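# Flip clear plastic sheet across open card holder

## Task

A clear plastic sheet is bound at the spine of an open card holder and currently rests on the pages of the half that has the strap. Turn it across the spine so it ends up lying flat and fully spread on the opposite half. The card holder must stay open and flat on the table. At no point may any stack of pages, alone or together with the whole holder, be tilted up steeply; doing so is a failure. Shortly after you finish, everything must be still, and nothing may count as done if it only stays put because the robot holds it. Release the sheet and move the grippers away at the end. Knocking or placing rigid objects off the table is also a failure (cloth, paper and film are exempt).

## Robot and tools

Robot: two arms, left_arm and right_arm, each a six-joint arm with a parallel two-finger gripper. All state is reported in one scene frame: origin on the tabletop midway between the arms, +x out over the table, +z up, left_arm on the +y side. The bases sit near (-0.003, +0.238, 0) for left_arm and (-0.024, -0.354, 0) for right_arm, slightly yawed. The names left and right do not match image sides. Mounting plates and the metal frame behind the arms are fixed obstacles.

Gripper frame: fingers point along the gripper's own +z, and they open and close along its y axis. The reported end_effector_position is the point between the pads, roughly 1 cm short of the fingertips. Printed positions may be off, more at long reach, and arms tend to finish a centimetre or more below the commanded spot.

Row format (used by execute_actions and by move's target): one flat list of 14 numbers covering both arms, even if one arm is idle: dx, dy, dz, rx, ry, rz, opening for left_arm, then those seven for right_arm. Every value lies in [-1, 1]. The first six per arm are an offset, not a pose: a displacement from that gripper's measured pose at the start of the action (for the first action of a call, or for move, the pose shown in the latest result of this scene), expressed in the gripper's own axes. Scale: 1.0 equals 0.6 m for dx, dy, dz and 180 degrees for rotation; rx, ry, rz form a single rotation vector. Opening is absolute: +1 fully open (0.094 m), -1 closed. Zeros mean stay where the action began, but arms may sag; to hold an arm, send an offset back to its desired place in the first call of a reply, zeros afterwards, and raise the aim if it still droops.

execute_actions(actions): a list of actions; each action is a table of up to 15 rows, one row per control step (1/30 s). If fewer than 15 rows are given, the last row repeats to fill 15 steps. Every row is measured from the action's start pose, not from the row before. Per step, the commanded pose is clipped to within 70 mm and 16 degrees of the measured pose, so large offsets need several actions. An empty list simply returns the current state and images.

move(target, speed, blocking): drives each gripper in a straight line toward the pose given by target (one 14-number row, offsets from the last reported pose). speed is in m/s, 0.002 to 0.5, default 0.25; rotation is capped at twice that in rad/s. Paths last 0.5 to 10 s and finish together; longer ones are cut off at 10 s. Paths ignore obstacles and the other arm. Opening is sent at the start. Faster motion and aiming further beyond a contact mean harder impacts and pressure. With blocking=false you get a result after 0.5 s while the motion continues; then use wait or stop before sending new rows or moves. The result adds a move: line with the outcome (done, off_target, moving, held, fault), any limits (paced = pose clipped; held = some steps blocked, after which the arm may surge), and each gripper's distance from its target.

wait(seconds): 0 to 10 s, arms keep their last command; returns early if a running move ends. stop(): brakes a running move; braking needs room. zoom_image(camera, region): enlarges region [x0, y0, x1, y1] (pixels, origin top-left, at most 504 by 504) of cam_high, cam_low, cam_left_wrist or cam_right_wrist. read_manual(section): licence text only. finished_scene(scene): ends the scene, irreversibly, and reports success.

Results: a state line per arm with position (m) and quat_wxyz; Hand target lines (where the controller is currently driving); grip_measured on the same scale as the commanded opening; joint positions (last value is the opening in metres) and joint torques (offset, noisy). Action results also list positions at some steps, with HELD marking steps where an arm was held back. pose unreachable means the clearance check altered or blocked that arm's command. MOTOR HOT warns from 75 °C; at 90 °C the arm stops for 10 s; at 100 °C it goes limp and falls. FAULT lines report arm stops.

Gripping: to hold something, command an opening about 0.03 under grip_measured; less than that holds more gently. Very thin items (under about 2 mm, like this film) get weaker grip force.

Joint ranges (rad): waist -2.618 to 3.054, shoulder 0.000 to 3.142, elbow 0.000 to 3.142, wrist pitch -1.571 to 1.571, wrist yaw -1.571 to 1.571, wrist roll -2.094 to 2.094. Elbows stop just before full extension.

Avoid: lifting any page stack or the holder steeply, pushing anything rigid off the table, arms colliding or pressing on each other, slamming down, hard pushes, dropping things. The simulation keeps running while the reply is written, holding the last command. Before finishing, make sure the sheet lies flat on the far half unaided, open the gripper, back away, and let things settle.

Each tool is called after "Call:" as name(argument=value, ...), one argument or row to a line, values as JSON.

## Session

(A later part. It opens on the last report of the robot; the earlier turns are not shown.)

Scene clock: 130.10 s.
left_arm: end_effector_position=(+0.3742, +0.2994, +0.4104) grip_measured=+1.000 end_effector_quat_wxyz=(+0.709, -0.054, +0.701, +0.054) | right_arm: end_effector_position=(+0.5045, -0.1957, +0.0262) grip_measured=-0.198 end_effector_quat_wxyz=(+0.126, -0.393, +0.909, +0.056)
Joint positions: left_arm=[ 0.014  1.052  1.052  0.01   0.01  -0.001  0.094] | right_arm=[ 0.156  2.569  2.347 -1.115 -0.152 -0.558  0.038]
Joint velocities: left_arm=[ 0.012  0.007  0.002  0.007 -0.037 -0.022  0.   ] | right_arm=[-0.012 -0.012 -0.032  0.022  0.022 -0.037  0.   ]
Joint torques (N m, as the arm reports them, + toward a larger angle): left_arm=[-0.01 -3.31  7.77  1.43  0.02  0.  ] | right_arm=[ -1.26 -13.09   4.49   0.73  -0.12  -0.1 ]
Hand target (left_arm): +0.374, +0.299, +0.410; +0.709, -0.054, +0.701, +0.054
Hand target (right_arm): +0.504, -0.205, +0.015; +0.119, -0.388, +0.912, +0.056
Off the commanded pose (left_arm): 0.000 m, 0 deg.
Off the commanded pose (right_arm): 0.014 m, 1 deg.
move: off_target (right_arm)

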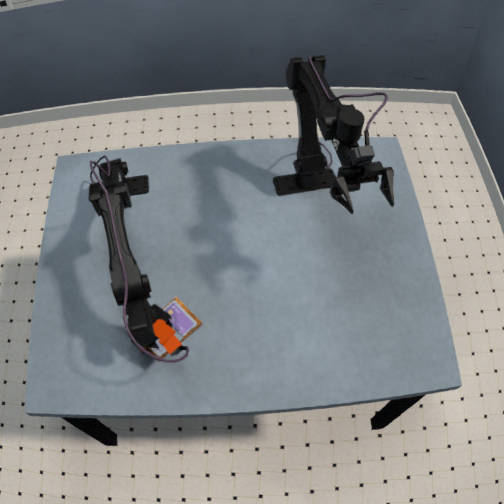

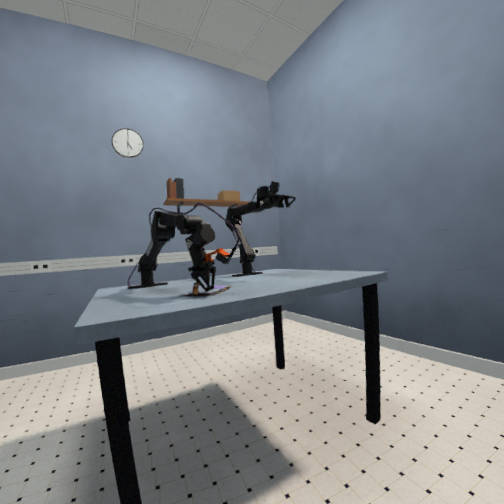

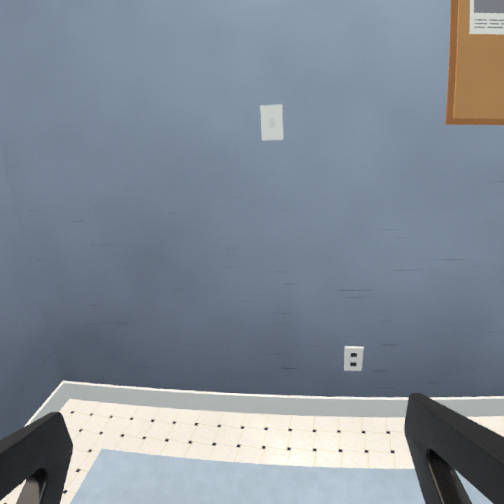

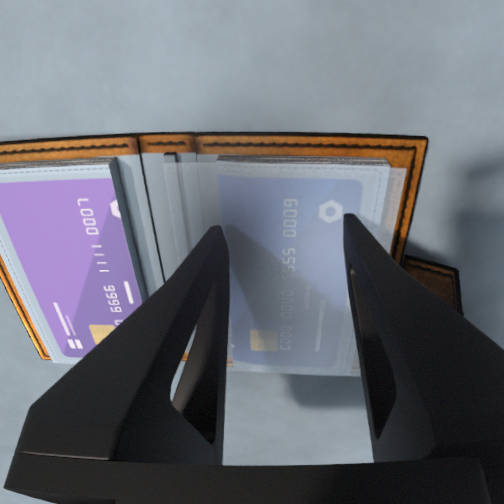

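In contact. Close slowly while pressing.

Call:
execute_actions(
  actions=[
    [[0,0,0,0,0,0,1,0,0,0.01,0,0,0,-0.35]],
    [[0,0,0,0,0,0,1,0,0,0.01,0,0,0,-0.5]],
    [[0,0,0,0,0,0,1,0,0,0.01,0,0,0,-0.65]],
    [[0,0,0,0,0,0,1,0,0,0.01,0,0,0,-0.8]],
  ],
)

Call:
zoom_image(
  camera="cam_low",
  region=[160, 240, 270, 310],
)

Scene clock: 139.23 s.
left_arm: end_effector_position=(+0.3742, +0.2994, +0.4104) grip_measured=+1.000 end_effector_quat_wxyz=(+0.709, -0.054, +0.701, +0.054) | right_arm: end_effector_position=(+0.5151, -0.1943, +0.0288) grip_measured=-0.798 end_effector_quat_wxyz=(+0.148, -0.392, +0.906, +0.050)
Joint positions: left_arm=[ 0.014  1.052  1.052  0.01   0.01  -0.001  0.094] | right_arm=[ 0.155  2.569  2.346 -1.07  -0.147 -0.558  0.01 ]
Joint velocities: left_arm=[-0.007  0.002 -0.007  0.022 -0.037 -0.037  0.   ] | right_arm=[-0.007  0.002 -0.002 -0.037 -0.066  0.022 -0.   ]
Joint torques (N m, as the arm reports them, + toward a larger angle): left_arm=[ 0.01 -3.27  7.79  1.42  0.02  0.  ] | right_arm=[  0.04 -12.91   6.17   0.73  -0.09  -0.01]
Hand target (left_arm): +0.374, +0.299, +0.410; +0.709, -0.054, +0.701, +0.054
Hand target (right_arm): +0.514, -0.194, +0.022; +0.142, -0.392, +0.907, +0.051
Off the commanded pose (left_arm): 0.000 m, 0 deg.
Off the commanded pose (right_arm): 0.007 m, 1 deg.
Step readings (end_effector_position; steps 1 to 15: 1st action; 16 to 30: 2nd action; 31 to 45: 3rd action; 46 to 60: 4th action):
0: left_arm (+0.3742, +0.2994, +0.4104) | right_arm (+0.5053, -0.1960, +0.0263)
1: left_arm (+0.3742, +0.2994, +0.4104) | right_arm (+0.5059, -0.1960, +0.0264)
2: left_arm (+0.3742, +0.2994, +0.4104) | right_arm (+0.5068, -0.1960, +0.0266)
4: left_arm (+0.3742, +0.2994, +0.4104) | right_arm (+0.5073, -0.1961, +0.0267)
8: left_arm (+0.3742, +0.2994, +0.4104) | right_arm (+0.5074, -0.1962, +0.0267)
15: left_arm (+0.3742, +0.2994, +0.4104) | right_arm (+0.5074, -0.1962, +0.0267)
16: left_arm (+0.3742, +0.2994, +0.4104) | right_arm (+0.5079, -0.1961, +0.0268)
17: left_arm (+0.3742, +0.2994, +0.4104) | right_arm (+0.5087, -0.1959, +0.0270)
19: left_arm (+0.3742, +0.2994, +0.4104) | right_arm (+0.5094, -0.1957, +0.0272)
23: left_arm (+0.3742, +0.2994, +0.4104) | right_arm (+0.5097, -0.1957, +0.0273)
30: left_arm (+0.3742, +0.2994, +0.4104) | right_arm (+0.5099, -0.1956, +0.0273)
31: left_arm (+0.3742, +0.2994, +0.4104) | right_arm (+0.5102, -0.1955, +0.0274)
32: left_arm (+0.3742, +0.2994, +0.4104) | right_arm (+0.5108, -0.1954, +0.0276)
34: left_arm (+0.3742, +0.2994, +0.4104) | right_arm (+0.5115, -0.1952, +0.0278)
38: left_arm (+0.3742, +0.2994, +0.4104) | right_arm (+0.5122, -0.1951, +0.0280)
45: left_arm (+0.3742, +0.2994, +0.4104) | right_arm (+0.5125, -0.1950, +0.0281)
46: left_arm (+0.3742, +0.2994, +0.4104) | right_arm (+0.5128, -0.1949, +0.0281)
47: left_arm (+0.3742, +0.2994, +0.4104) | right_arm (+0.5132, -0.1948, +0.0283)
49: left_arm (+0.3742, +0.2994, +0.4104) | right_arm (+0.5139, -0.1946, +0.0285)
53: left_arm (+0.3742, +0.2994, +0.4104) | right_arm (+0.5147, -0.1944, +0.0287)
60: end_effector_position above

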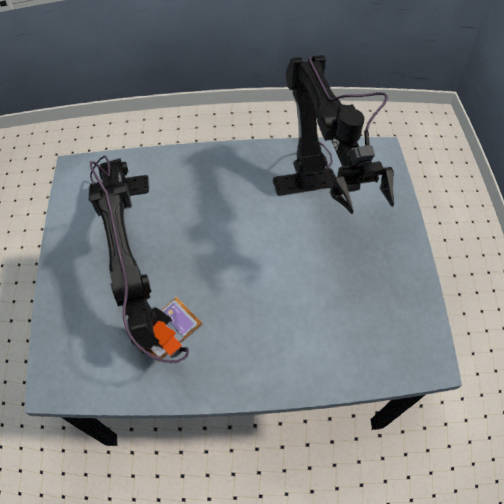

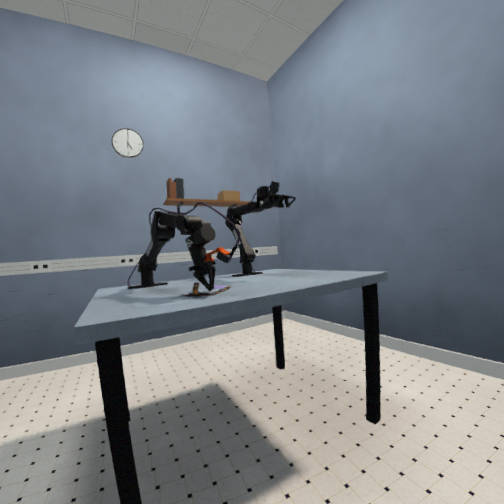

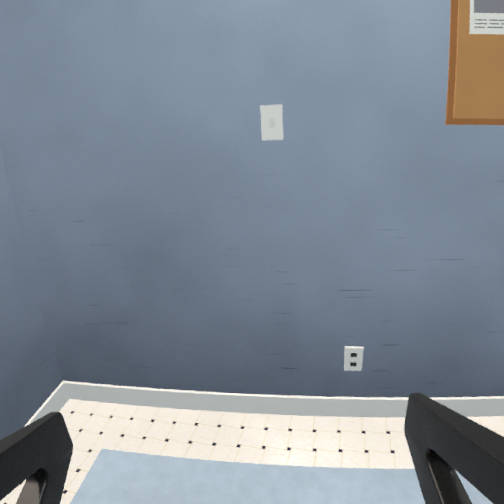

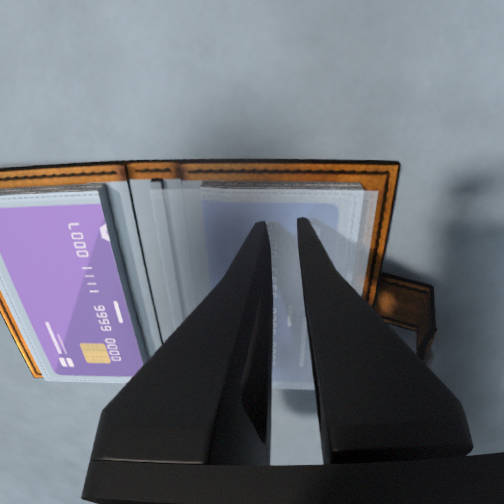

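Region (160, 240, 270, 310) of cam_low's 504x504 image, scaled by 4.582, with more detail than that image has; it fills the top 321 rows of this view, and the rest is white.

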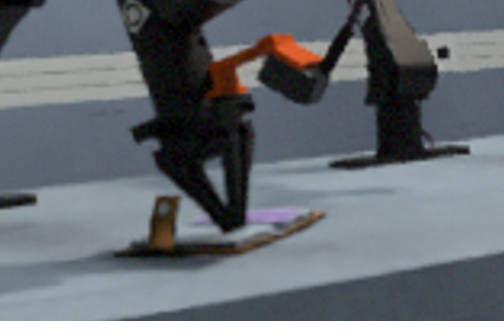

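Call:
move(
  target=[0,0,0,0,0,0,1, 0,0,-0.06,0,0,0,-0.4],
  speed=0.1,
)

Call:
move(
  target=[0,0,0,0,0,0,1, 0.04,-0.067,0,0,0,0,-0.4],
  speed=0.1,
)

Call:
zoom_image(
  camera="cam_low",
  region=[160, 240, 270, 310],
)

Scene clock: 166.20 s.
left_arm: end_effector_position=(+0.3742, +0.2994, +0.4104) grip_measured=+1.000 end_effector_quat_wxyz=(+0.709, -0.054, +0.701, +0.054) | right_arm: end_effector_position=(+0.5064, -0.1965, +0.0546) grip_measured=-0.402 end_effector_quat_wxyz=(+0.145, -0.394, +0.906, +0.050)
Joint positions: left_arm=[ 0.014  1.052  1.052  0.01   0.01  -0.001  0.094] | right_arm=[ 0.155  2.524  2.366 -1.141 -0.147 -0.561  0.028]
Joint velocities: left_arm=[ 0.012 -0.002 -0.022  0.051 -0.081  0.007  0.   ] | right_arm=[ 0.002  0.007 -0.007 -0.007  0.007 -0.022 -0.001]
Joint torques (N m, as the arm reports them, + toward a larger angle): left_arm=[ 0.01 -3.27  7.79  1.42  0.02  0.  ] | right_arm=[ -0.96 -13.93   7.67   0.56  -0.13  -0.09]
Hand target (left_arm): +0.374, +0.299, +0.410; +0.709, -0.054, +0.701, +0.054
Hand target (right_arm): +0.507, -0.202, +0.063; +0.148, -0.392, +0.906, +0.050
Off the commanded pose (left_arm): 0.000 m, 0 deg.
Off the commanded pose (right_arm): 0.010 m, 0 deg.
move: done

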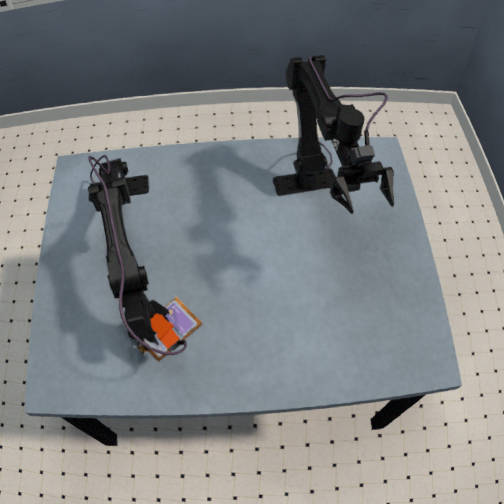

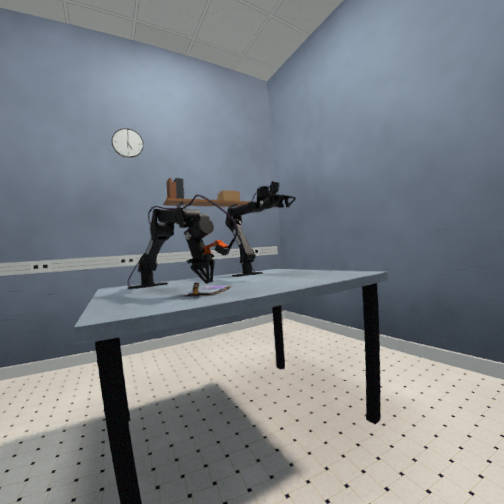

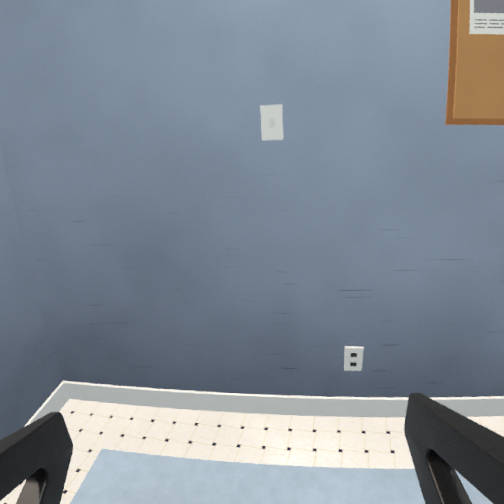

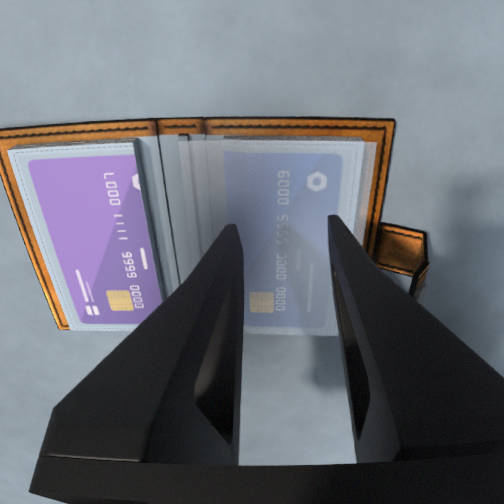

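Scene clock: 167.03 s.
left_arm: end_effector_position=(+0.3742, +0.2994, +0.4104) grip_measured=+1.000 end_effector_quat_wxyz=(+0.709, -0.054, +0.701, +0.054) | right_arm: end_effector_position=(+0.5229, -0.2435, +0.0540) grip_measured=-0.402 end_effector_quat_wxyz=(+0.153, -0.389, +0.908, +0.041)
Joint positions: left_arm=[ 0.014  1.052  1.052  0.01   0.01  -0.001  0.094] | right_arm=[ 0.064  2.546  2.402 -1.148 -0.155 -0.641  0.028]
Joint velocities: left_arm=[ 0.007  0.017 -0.002 -0.037 -0.051 -0.037  0.   ] | right_arm=[-0.002 -0.002  0.017 -0.066 -0.022 -0.066 -0.   ]
Joint torques (N m, as the arm reports them, + toward a larger angle): left_arm=[-0.02 -3.29  7.77  1.42  0.02  0.  ] | right_arm=[ -0.01 -12.03   7.97   0.55  -0.25  -0.09]
Hand target (left_arm): +0.374, +0.299, +0.410; +0.709, -0.054, +0.701, +0.054
Hand target (right_arm): +0.521, -0.241, +0.048; +0.145, -0.394, +0.906, +0.050
Off the commanded pose (left_arm): 0.000 m, 0 deg.
Off the commanded pose (right_arm): 0.007 m, 2 deg.
move: done

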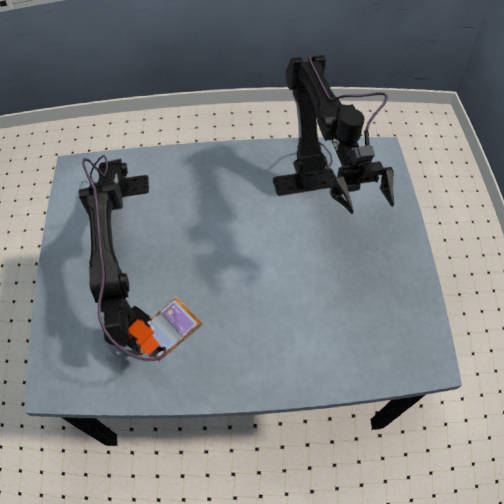

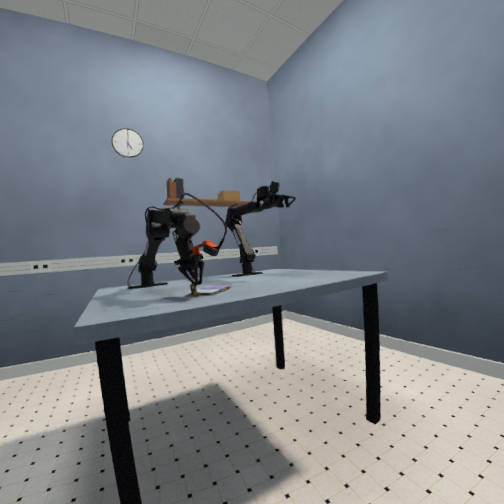

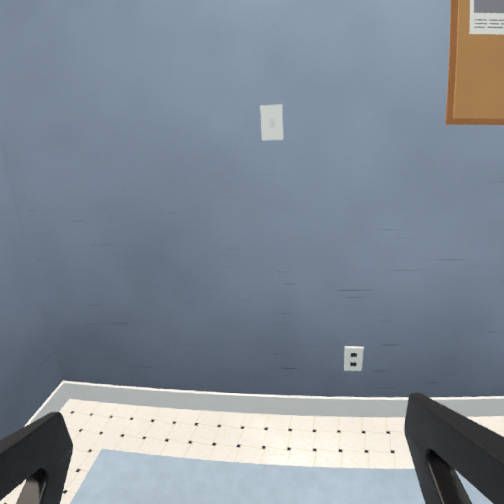

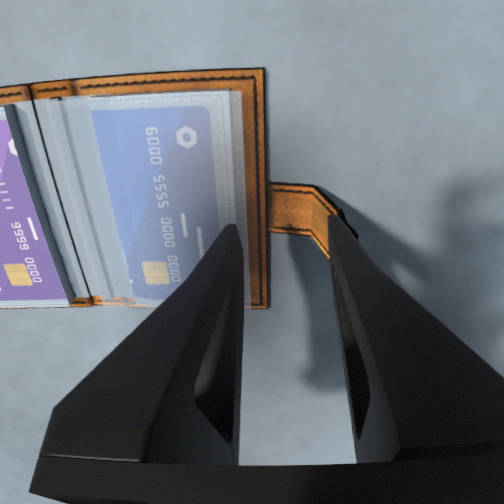

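Region (160, 240, 270, 310) of cam_low's 504x504 image, scaled by 4.582, with more detail than that image has; it fills the top 321 rows of this view, and the rest is white.

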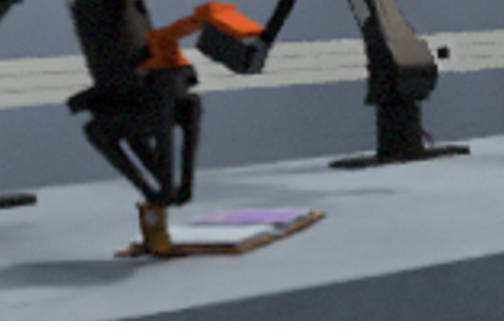

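Finger is pushing the strap top. Lift, shift further, descend.

Call:
move(
  target=[0,0,0,0,0,0,1, 0,0,-0.04,0,0,0,-0.2],
  speed=0.1,
)

Call:
move(
  target=[0,0,0,0,0,0,1, 0,-0.02,0,0,0,0,-0.2],
  speed=0.1,
)

Call:
move(
  target=[0,0,0,0,0,0,1, 0,0,0.05,0,0,0,-0.2],
  speed=0.06,
)

Call:
zoom_image(
  camera="cam_low",
  region=[160, 240, 270, 310],
)

Scene clock: 178.60 s.
left_arm: end_effector_position=(+0.3742, +0.2994, +0.4104) grip_measured=+1.000 end_effector_quat_wxyz=(+0.709, -0.054, +0.701, +0.054) | right_arm: end_effector_position=(+0.5166, -0.2442, +0.0652) grip_measured=-0.202 end_effector_quat_wxyz=(+0.147, -0.390, +0.908, +0.043)
Joint positions: left_arm=[ 0.014  1.052  1.052  0.01   0.01  -0.001  0.094] | right_arm=[ 0.064  2.532  2.424 -1.198 -0.157 -0.644  0.037]
Joint velocities: left_arm=[ 0.007 -0.012 -0.002 -0.007  0.007  0.022  0.   ] | right_arm=[ 0.012 -0.022  0.007 -0.051  0.022 -0.007  0.001]
Joint torques (N m, as the arm reports them, + toward a larger angle): left_arm=[ 0.02 -3.27  7.8   1.41  0.02  0.  ] | right_arm=[ -0.68 -14.23   7.72   0.55  -0.1   -0.07]
Hand target (left_arm): +0.374, +0.299, +0.410; +0.709, -0.054, +0.701, +0.054
Hand target (right_arm): +0.517, -0.248, +0.077; +0.153, -0.389, +0.908, +0.040
Off the commanded pose (left_arm): 0.000 m, 0 deg.
Off the commanded pose (right_arm): 0.012 m, 1 deg.
move: off_target (right_arm)

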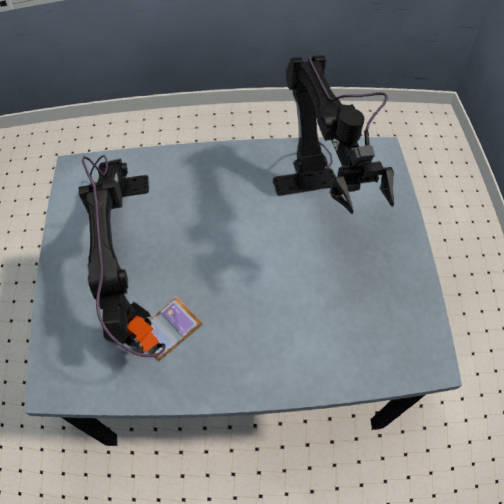

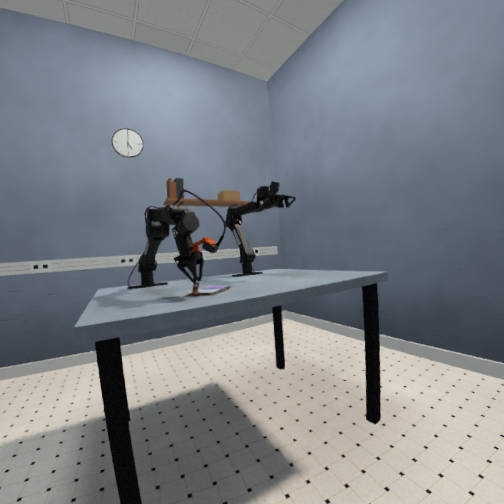

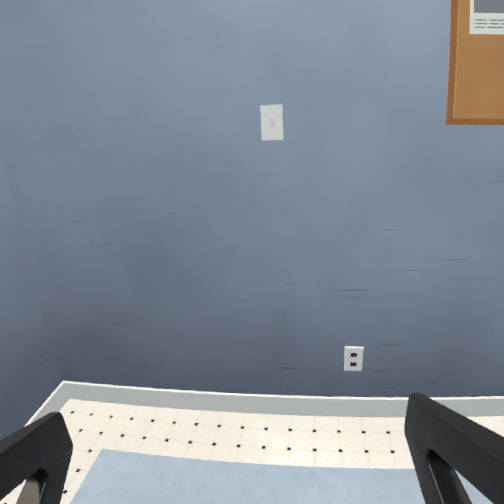

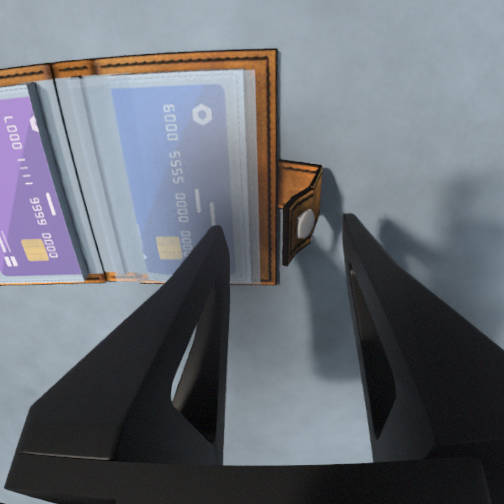

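Scene clock: 179.57 s.
left_arm: end_effector_position=(+0.3742, +0.2994, +0.4104) grip_measured=+1.000 end_effector_quat_wxyz=(+0.709, -0.054, +0.701, +0.054) | right_arm: end_effector_position=(+0.5260, -0.2478, +0.0714) grip_measured=-0.202 end_effector_quat_wxyz=(+0.155, -0.392, +0.906, +0.039)
Joint positions: left_arm=[ 0.014  1.052  1.052  0.01   0.01  -0.001  0.094] | right_arm=[ 0.055  2.581  2.536 -1.244 -0.157 -0.655  0.037]
Joint velocities: left_arm=[ 0.012 -0.002 -0.012 -0.037  0.007 -0.066  0.   ] | right_arm=[-0.022 -0.012  0.017 -0.051  0.081 -0.037  0.001]
Joint torques (N m, as the arm reports them, + toward a larger angle): left_arm=[ 0.02 -3.3   7.77  1.43  0.02  0.  ] | right_arm=[ -0.87 -12.12   7.84   0.56  -0.15  -0.1 ]
Hand target (left_arm): +0.374, +0.299, +0.410; +0.709, -0.054, +0.701, +0.054
Hand target (right_arm): +0.525, -0.252, +0.065; +0.147, -0.390, +0.908, +0.043
Off the commanded pose (left_arm): 0.000 m, 0 deg.
Off the commanded pose (right_arm): 0.008 m, 1 deg.
move: done

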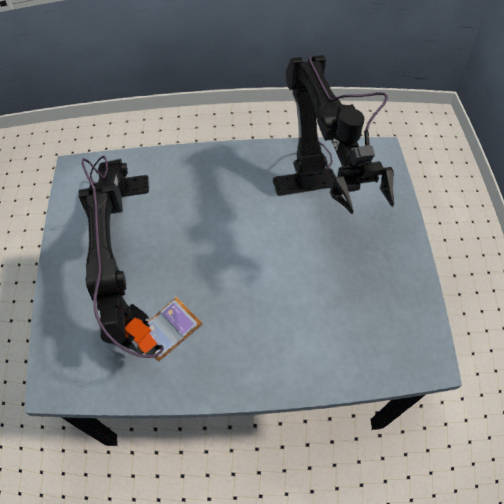

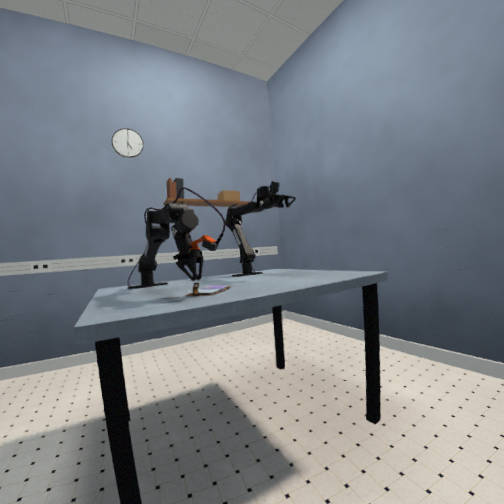

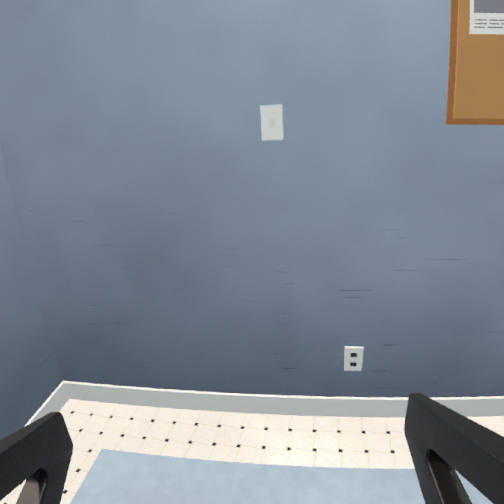

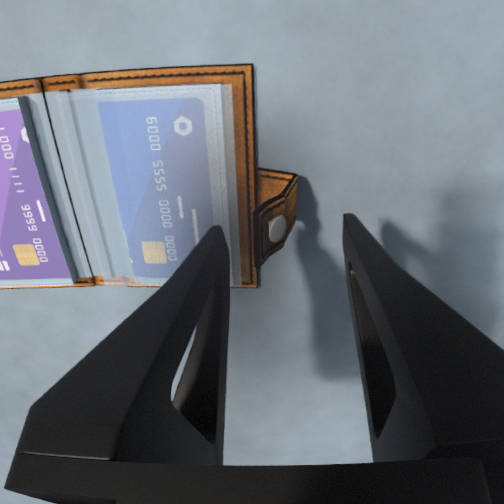

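Scene clock: 180.53 s.
left_arm: end_effector_position=(+0.3742, +0.2994, +0.4104) grip_measured=+1.000 end_effector_quat_wxyz=(+0.709, -0.054, +0.701, +0.054) | right_arm: end_effector_position=(+0.5366, -0.2463, +0.0573) grip_measured=-0.202 end_effector_quat_wxyz=(+0.169, -0.391, +0.904, +0.036)
Joint positions: left_arm=[ 0.014  1.052  1.052  0.01   0.01  -0.001  0.094] | right_arm=[ 0.055  2.592  2.492 -1.16  -0.157 -0.653  0.037]
Joint velocities: left_arm=[ 0.007 -0.007  0.007  0.007 -0.051 -0.022  0.   ] | right_arm=[-0.017  0.002  0.007  0.037  0.037 -0.007  0.001]
Joint torques (N m, as the arm reports them, + toward a larger angle): left_arm=[ 0.01 -3.29  7.78  1.43  0.01  0.  ] | right_arm=[  0.64 -12.29   5.64   0.78  -0.08   0.05]
Hand target (left_arm): +0.374, +0.299, +0.410; +0.709, -0.054, +0.701, +0.054
Hand target (right_arm): +0.533, -0.242, +0.043; +0.155, -0.392, +0.906, +0.039
Off the commanded pose (left_arm): 0.000 m, 0 deg.
Off the commanded pose (right_arm): 0.015 m, 2 deg.
move: off_target (right_arm)

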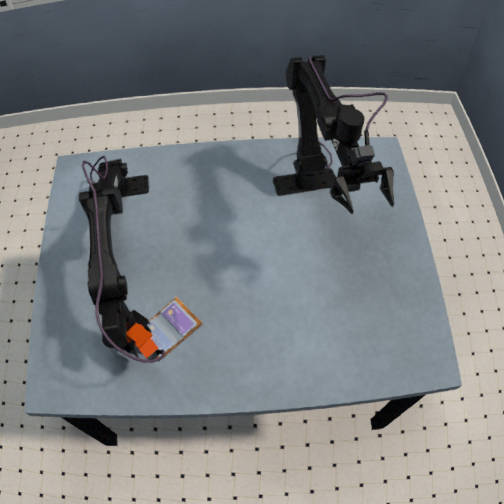

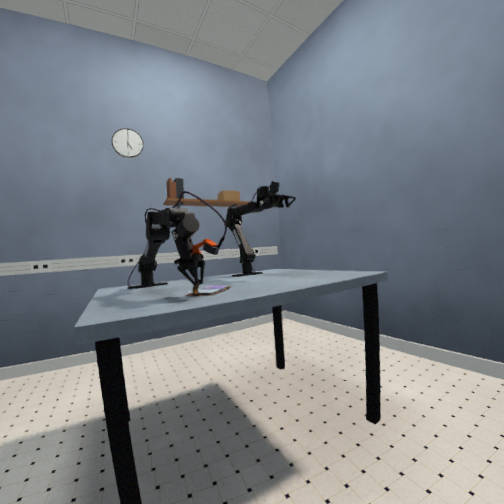

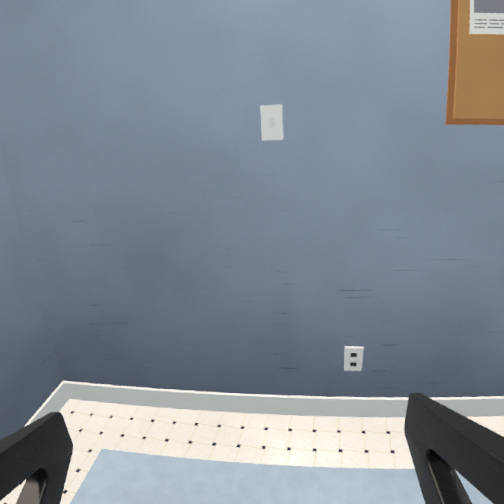

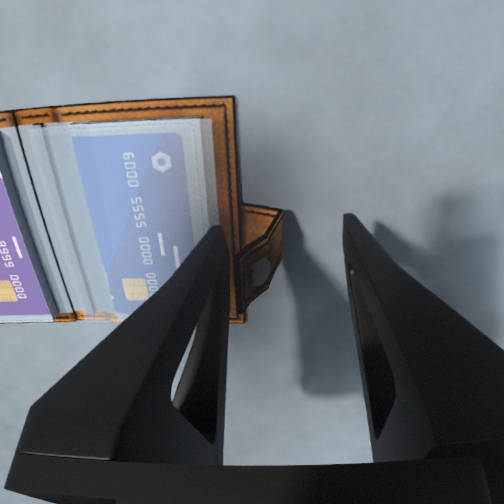

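Region (160, 240, 270, 310) of cam_low's 504x504 image, scaled by 4.582, with more detail than that image has; it fills the top 321 rows of this view, and the rest is white.

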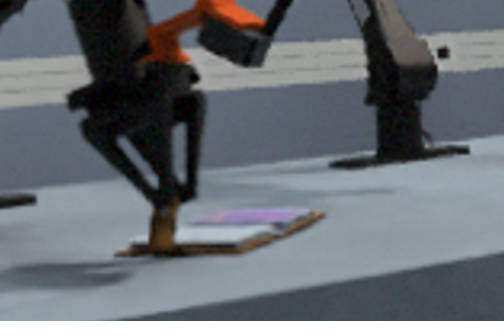

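Call:
move(
  target=[0,0,0,0,0,0,1, 0.03,0.012,0.045,0,0,0,-0.2],
  speed=0.06,
)

Call:
zoom_image(
  camera="cam_low",
  region=[160, 240, 270, 310],
)

Scene clock: 187.37 s.
left_arm: end_effector_position=(+0.3742, +0.2994, +0.4104) grip_measured=+1.000 end_effector_quat_wxyz=(+0.709, -0.054, +0.701, +0.054) | right_arm: end_effector_position=(+0.5289, -0.2477, +0.0241) grip_measured=-0.202 end_effector_quat_wxyz=(+0.169, -0.390, +0.904, +0.035)
Joint positions: left_arm=[ 0.014  1.052  1.052  0.01   0.01  -0.001  0.094] | right_arm=[ 0.055  2.524  2.233 -0.969 -0.155 -0.652  0.037]
Joint velocities: left_arm=[ 0.017 -0.007  0.002 -0.095  0.037  0.022  0.   ] | right_arm=[-0.002 -0.007 -0.002  0.051  0.007 -0.022  0.001]
Joint torques (N m, as the arm reports them, + toward a larger angle): left_arm=[-0.01 -3.29  7.79  1.43  0.02  0.  ] | right_arm=[ -0.25 -14.14   5.38   0.76  -0.11  -0.05]
Hand target (left_arm): +0.374, +0.299, +0.410; +0.709, -0.054, +0.701, +0.054
Hand target (right_arm): +0.527, -0.249, +0.026; +0.169, -0.391, +0.904, +0.036
Off the commanded pose (left_arm): 0.000 m, 0 deg.
Off the commanded pose (right_arm): 0.002 m, 0 deg.
move: done

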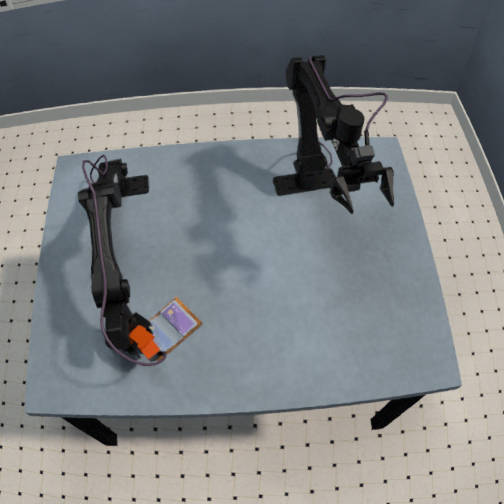

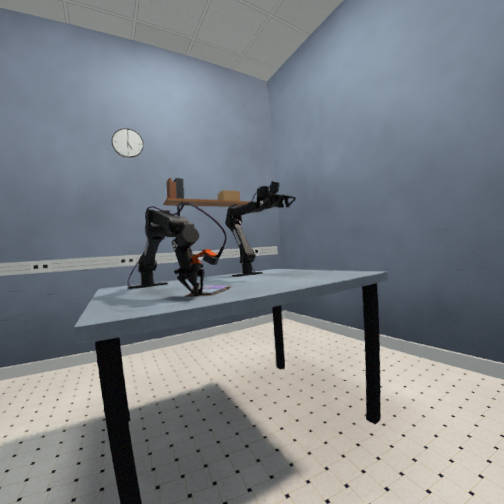

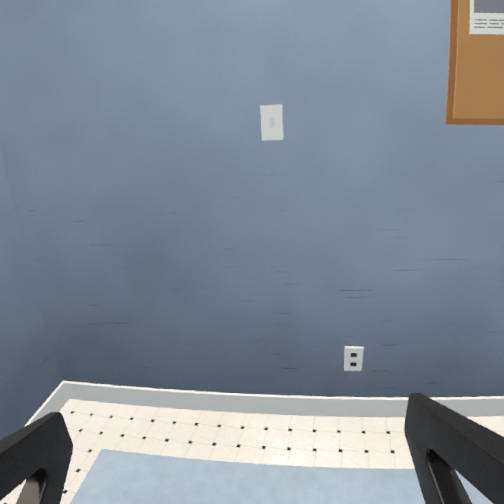

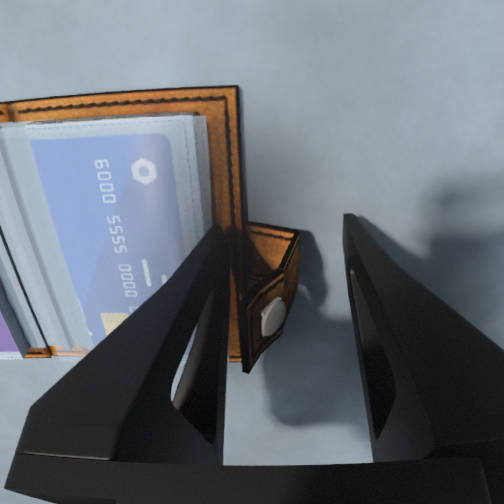

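Region (160, 240, 270, 310) of cam_low's 504x504 image, scaled by 4.582, with more detail than that image has; it fills the top 321 rows of this view, and the rest is white.

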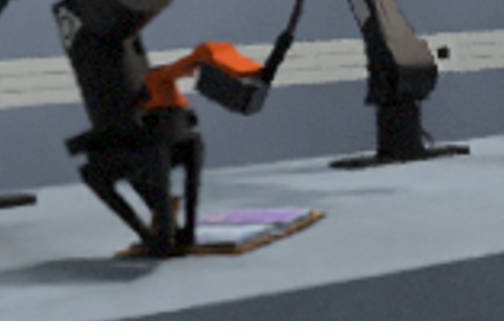

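Call:
move(
  target=[0,0,0,0,0,0,1, 0,0,-0.008,0,0,0,-1],
  speed=0.06,
)

Call:
move(
  target=[0,0,0,0,0,0,1, 0.075,0.237,-0.05,0,0,0.25,-1],
  speed=0.06,
)

Call:
zoom_image(
  camera="cam_low",
  region=[140, 230, 290, 310],
)

Scene clock: 199.53 s.
left_arm: end_effector_position=(+0.3742, +0.2994, +0.4104) grip_measured=+1.000 end_effector_quat_wxyz=(+0.709, -0.054, +0.701, +0.054) | right_arm: end_effector_position=(+0.5319, -0.2461, +0.0315) grip_measured=-0.985 end_effector_quat_wxyz=(+0.179, -0.390, +0.902, +0.035)
Joint positions: left_arm=[ 0.014  1.052  1.052  0.01   0.01  -0.001  0.094] | right_arm=[ 0.056  2.512  2.233 -0.96  -0.16  -0.65   0.001]
Joint velocities: left_arm=[-0.017 -0.007 -0.002 -0.007  0.007 -0.066  0.   ] | right_arm=[-0.002  0.002 -0.002  0.051 -0.022 -0.007  0.   ]
Joint torques (N m, as the arm reports them, + toward a larger angle): left_arm=[ 0.02 -3.28  7.77  1.43  0.02  0.  ] | right_arm=[ -0.23 -13.18   6.58   0.63  -0.06  -0.07]
Hand target (left_arm): +0.374, +0.299, +0.410; +0.709, -0.054, +0.701, +0.054
Hand target (right_arm): +0.528, -0.249, +0.029; +0.169, -0.391, +0.904, +0.035
Off the commanded pose (left_arm): 0.000 m, 0 deg.
Off the commanded pose (right_arm): 0.006 m, 1 deg.
move: done

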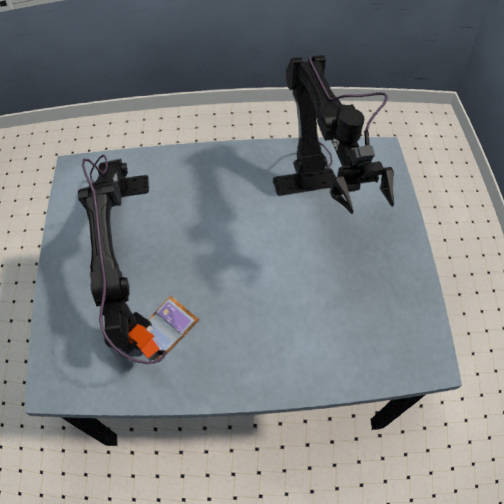

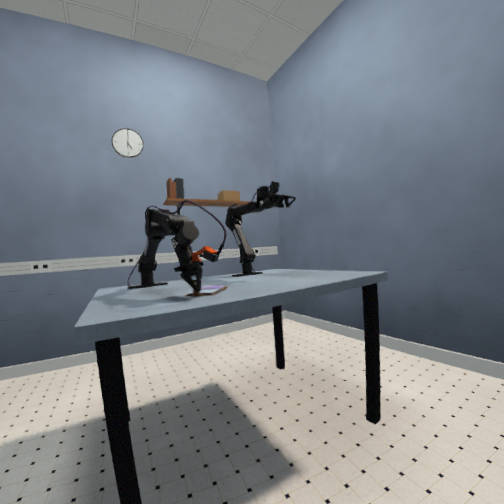

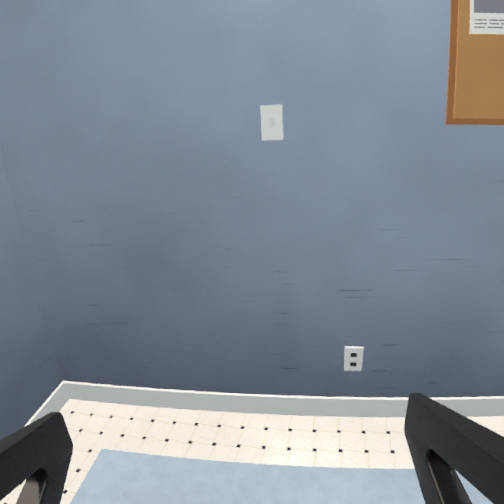

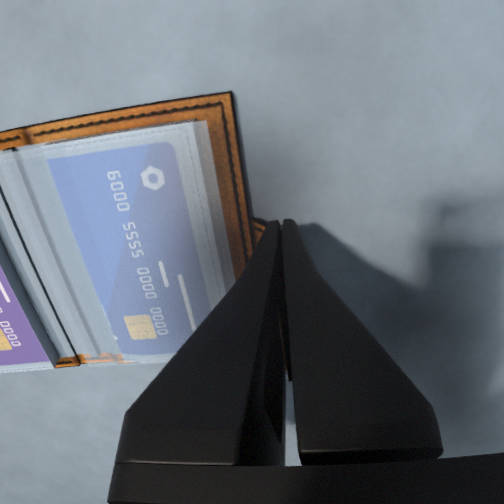

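Scene clock: 206.40 s.
left_arm: end_effector_position=(+0.3742, +0.2994, +0.4104) grip_measured=+1.000 end_effector_quat_wxyz=(+0.709, -0.054, +0.701, +0.054) | right_arm: end_effector_position=(+0.3991, -0.1889, +0.0330) grip_measured=-0.986 end_effector_quat_wxyz=(+0.156, -0.014, +0.982, +0.104)
Joint positions: left_arm=[ 0.014  1.052  1.052  0.01   0.01  -0.001  0.094] | right_arm=[ 0.247  2.006  1.385 -0.585 -0.099  0.321  0.001]
Joint velocities: left_arm=[ 0.017  0.007 -0.012  0.007  0.081 -0.051  0.   ] | right_arm=[-0.002  0.012 -0.017 -0.037 -0.022 -0.022  0.   ]
Joint torques (N m, as the arm reports them, + toward a larger angle): left_arm=[ 0.01 -3.27  7.78  1.42  0.02  0.  ] | right_arm=[  0.9  -10.78   4.98   0.8   -0.02   0.03]
Hand target (left_arm): +0.374, +0.299, +0.410; +0.709, -0.054, +0.701, +0.054
Hand target (right_arm): +0.392, -0.187, +0.034; +0.153, -0.015, +0.983, +0.102
Off the commanded pose (left_arm): 0.000 m, 0 deg.
Off the commanded pose (right_arm): 0.008 m, 1 deg.
move: done

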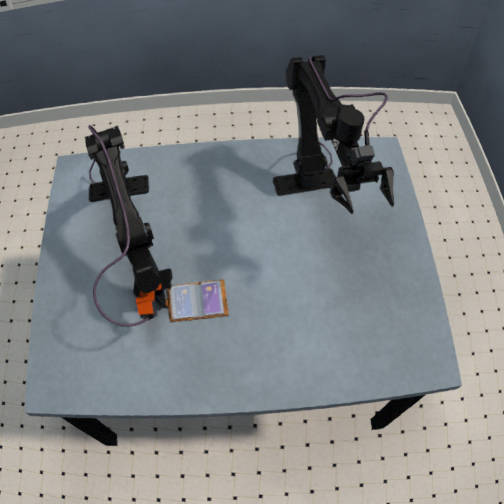

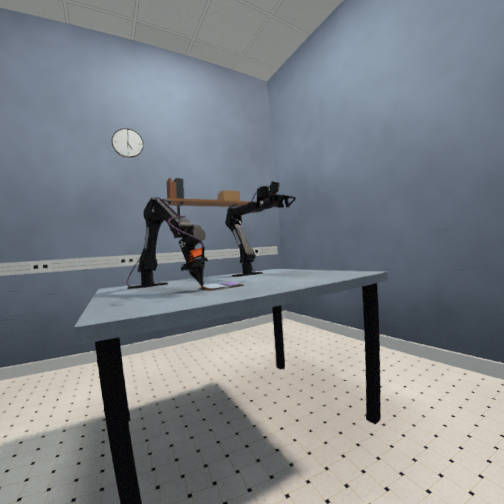

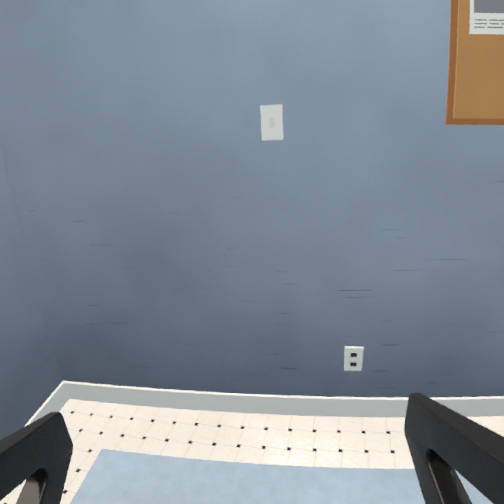

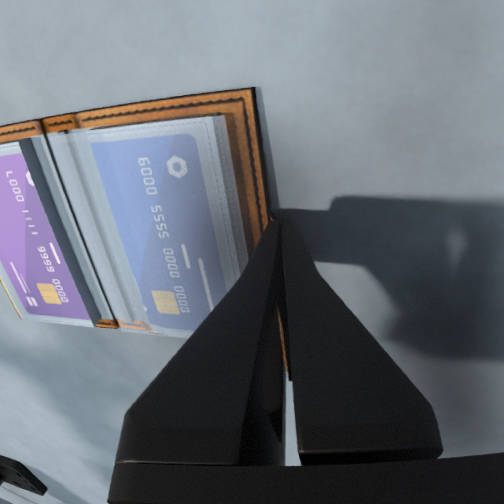

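Region (140, 230, 290, 310) of cam_low's 504x504 image, scaled by 3.360, with more detail than that image has; it fills the top 269 rows of this view, and the rest is white.

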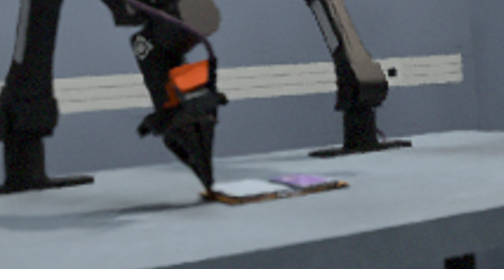

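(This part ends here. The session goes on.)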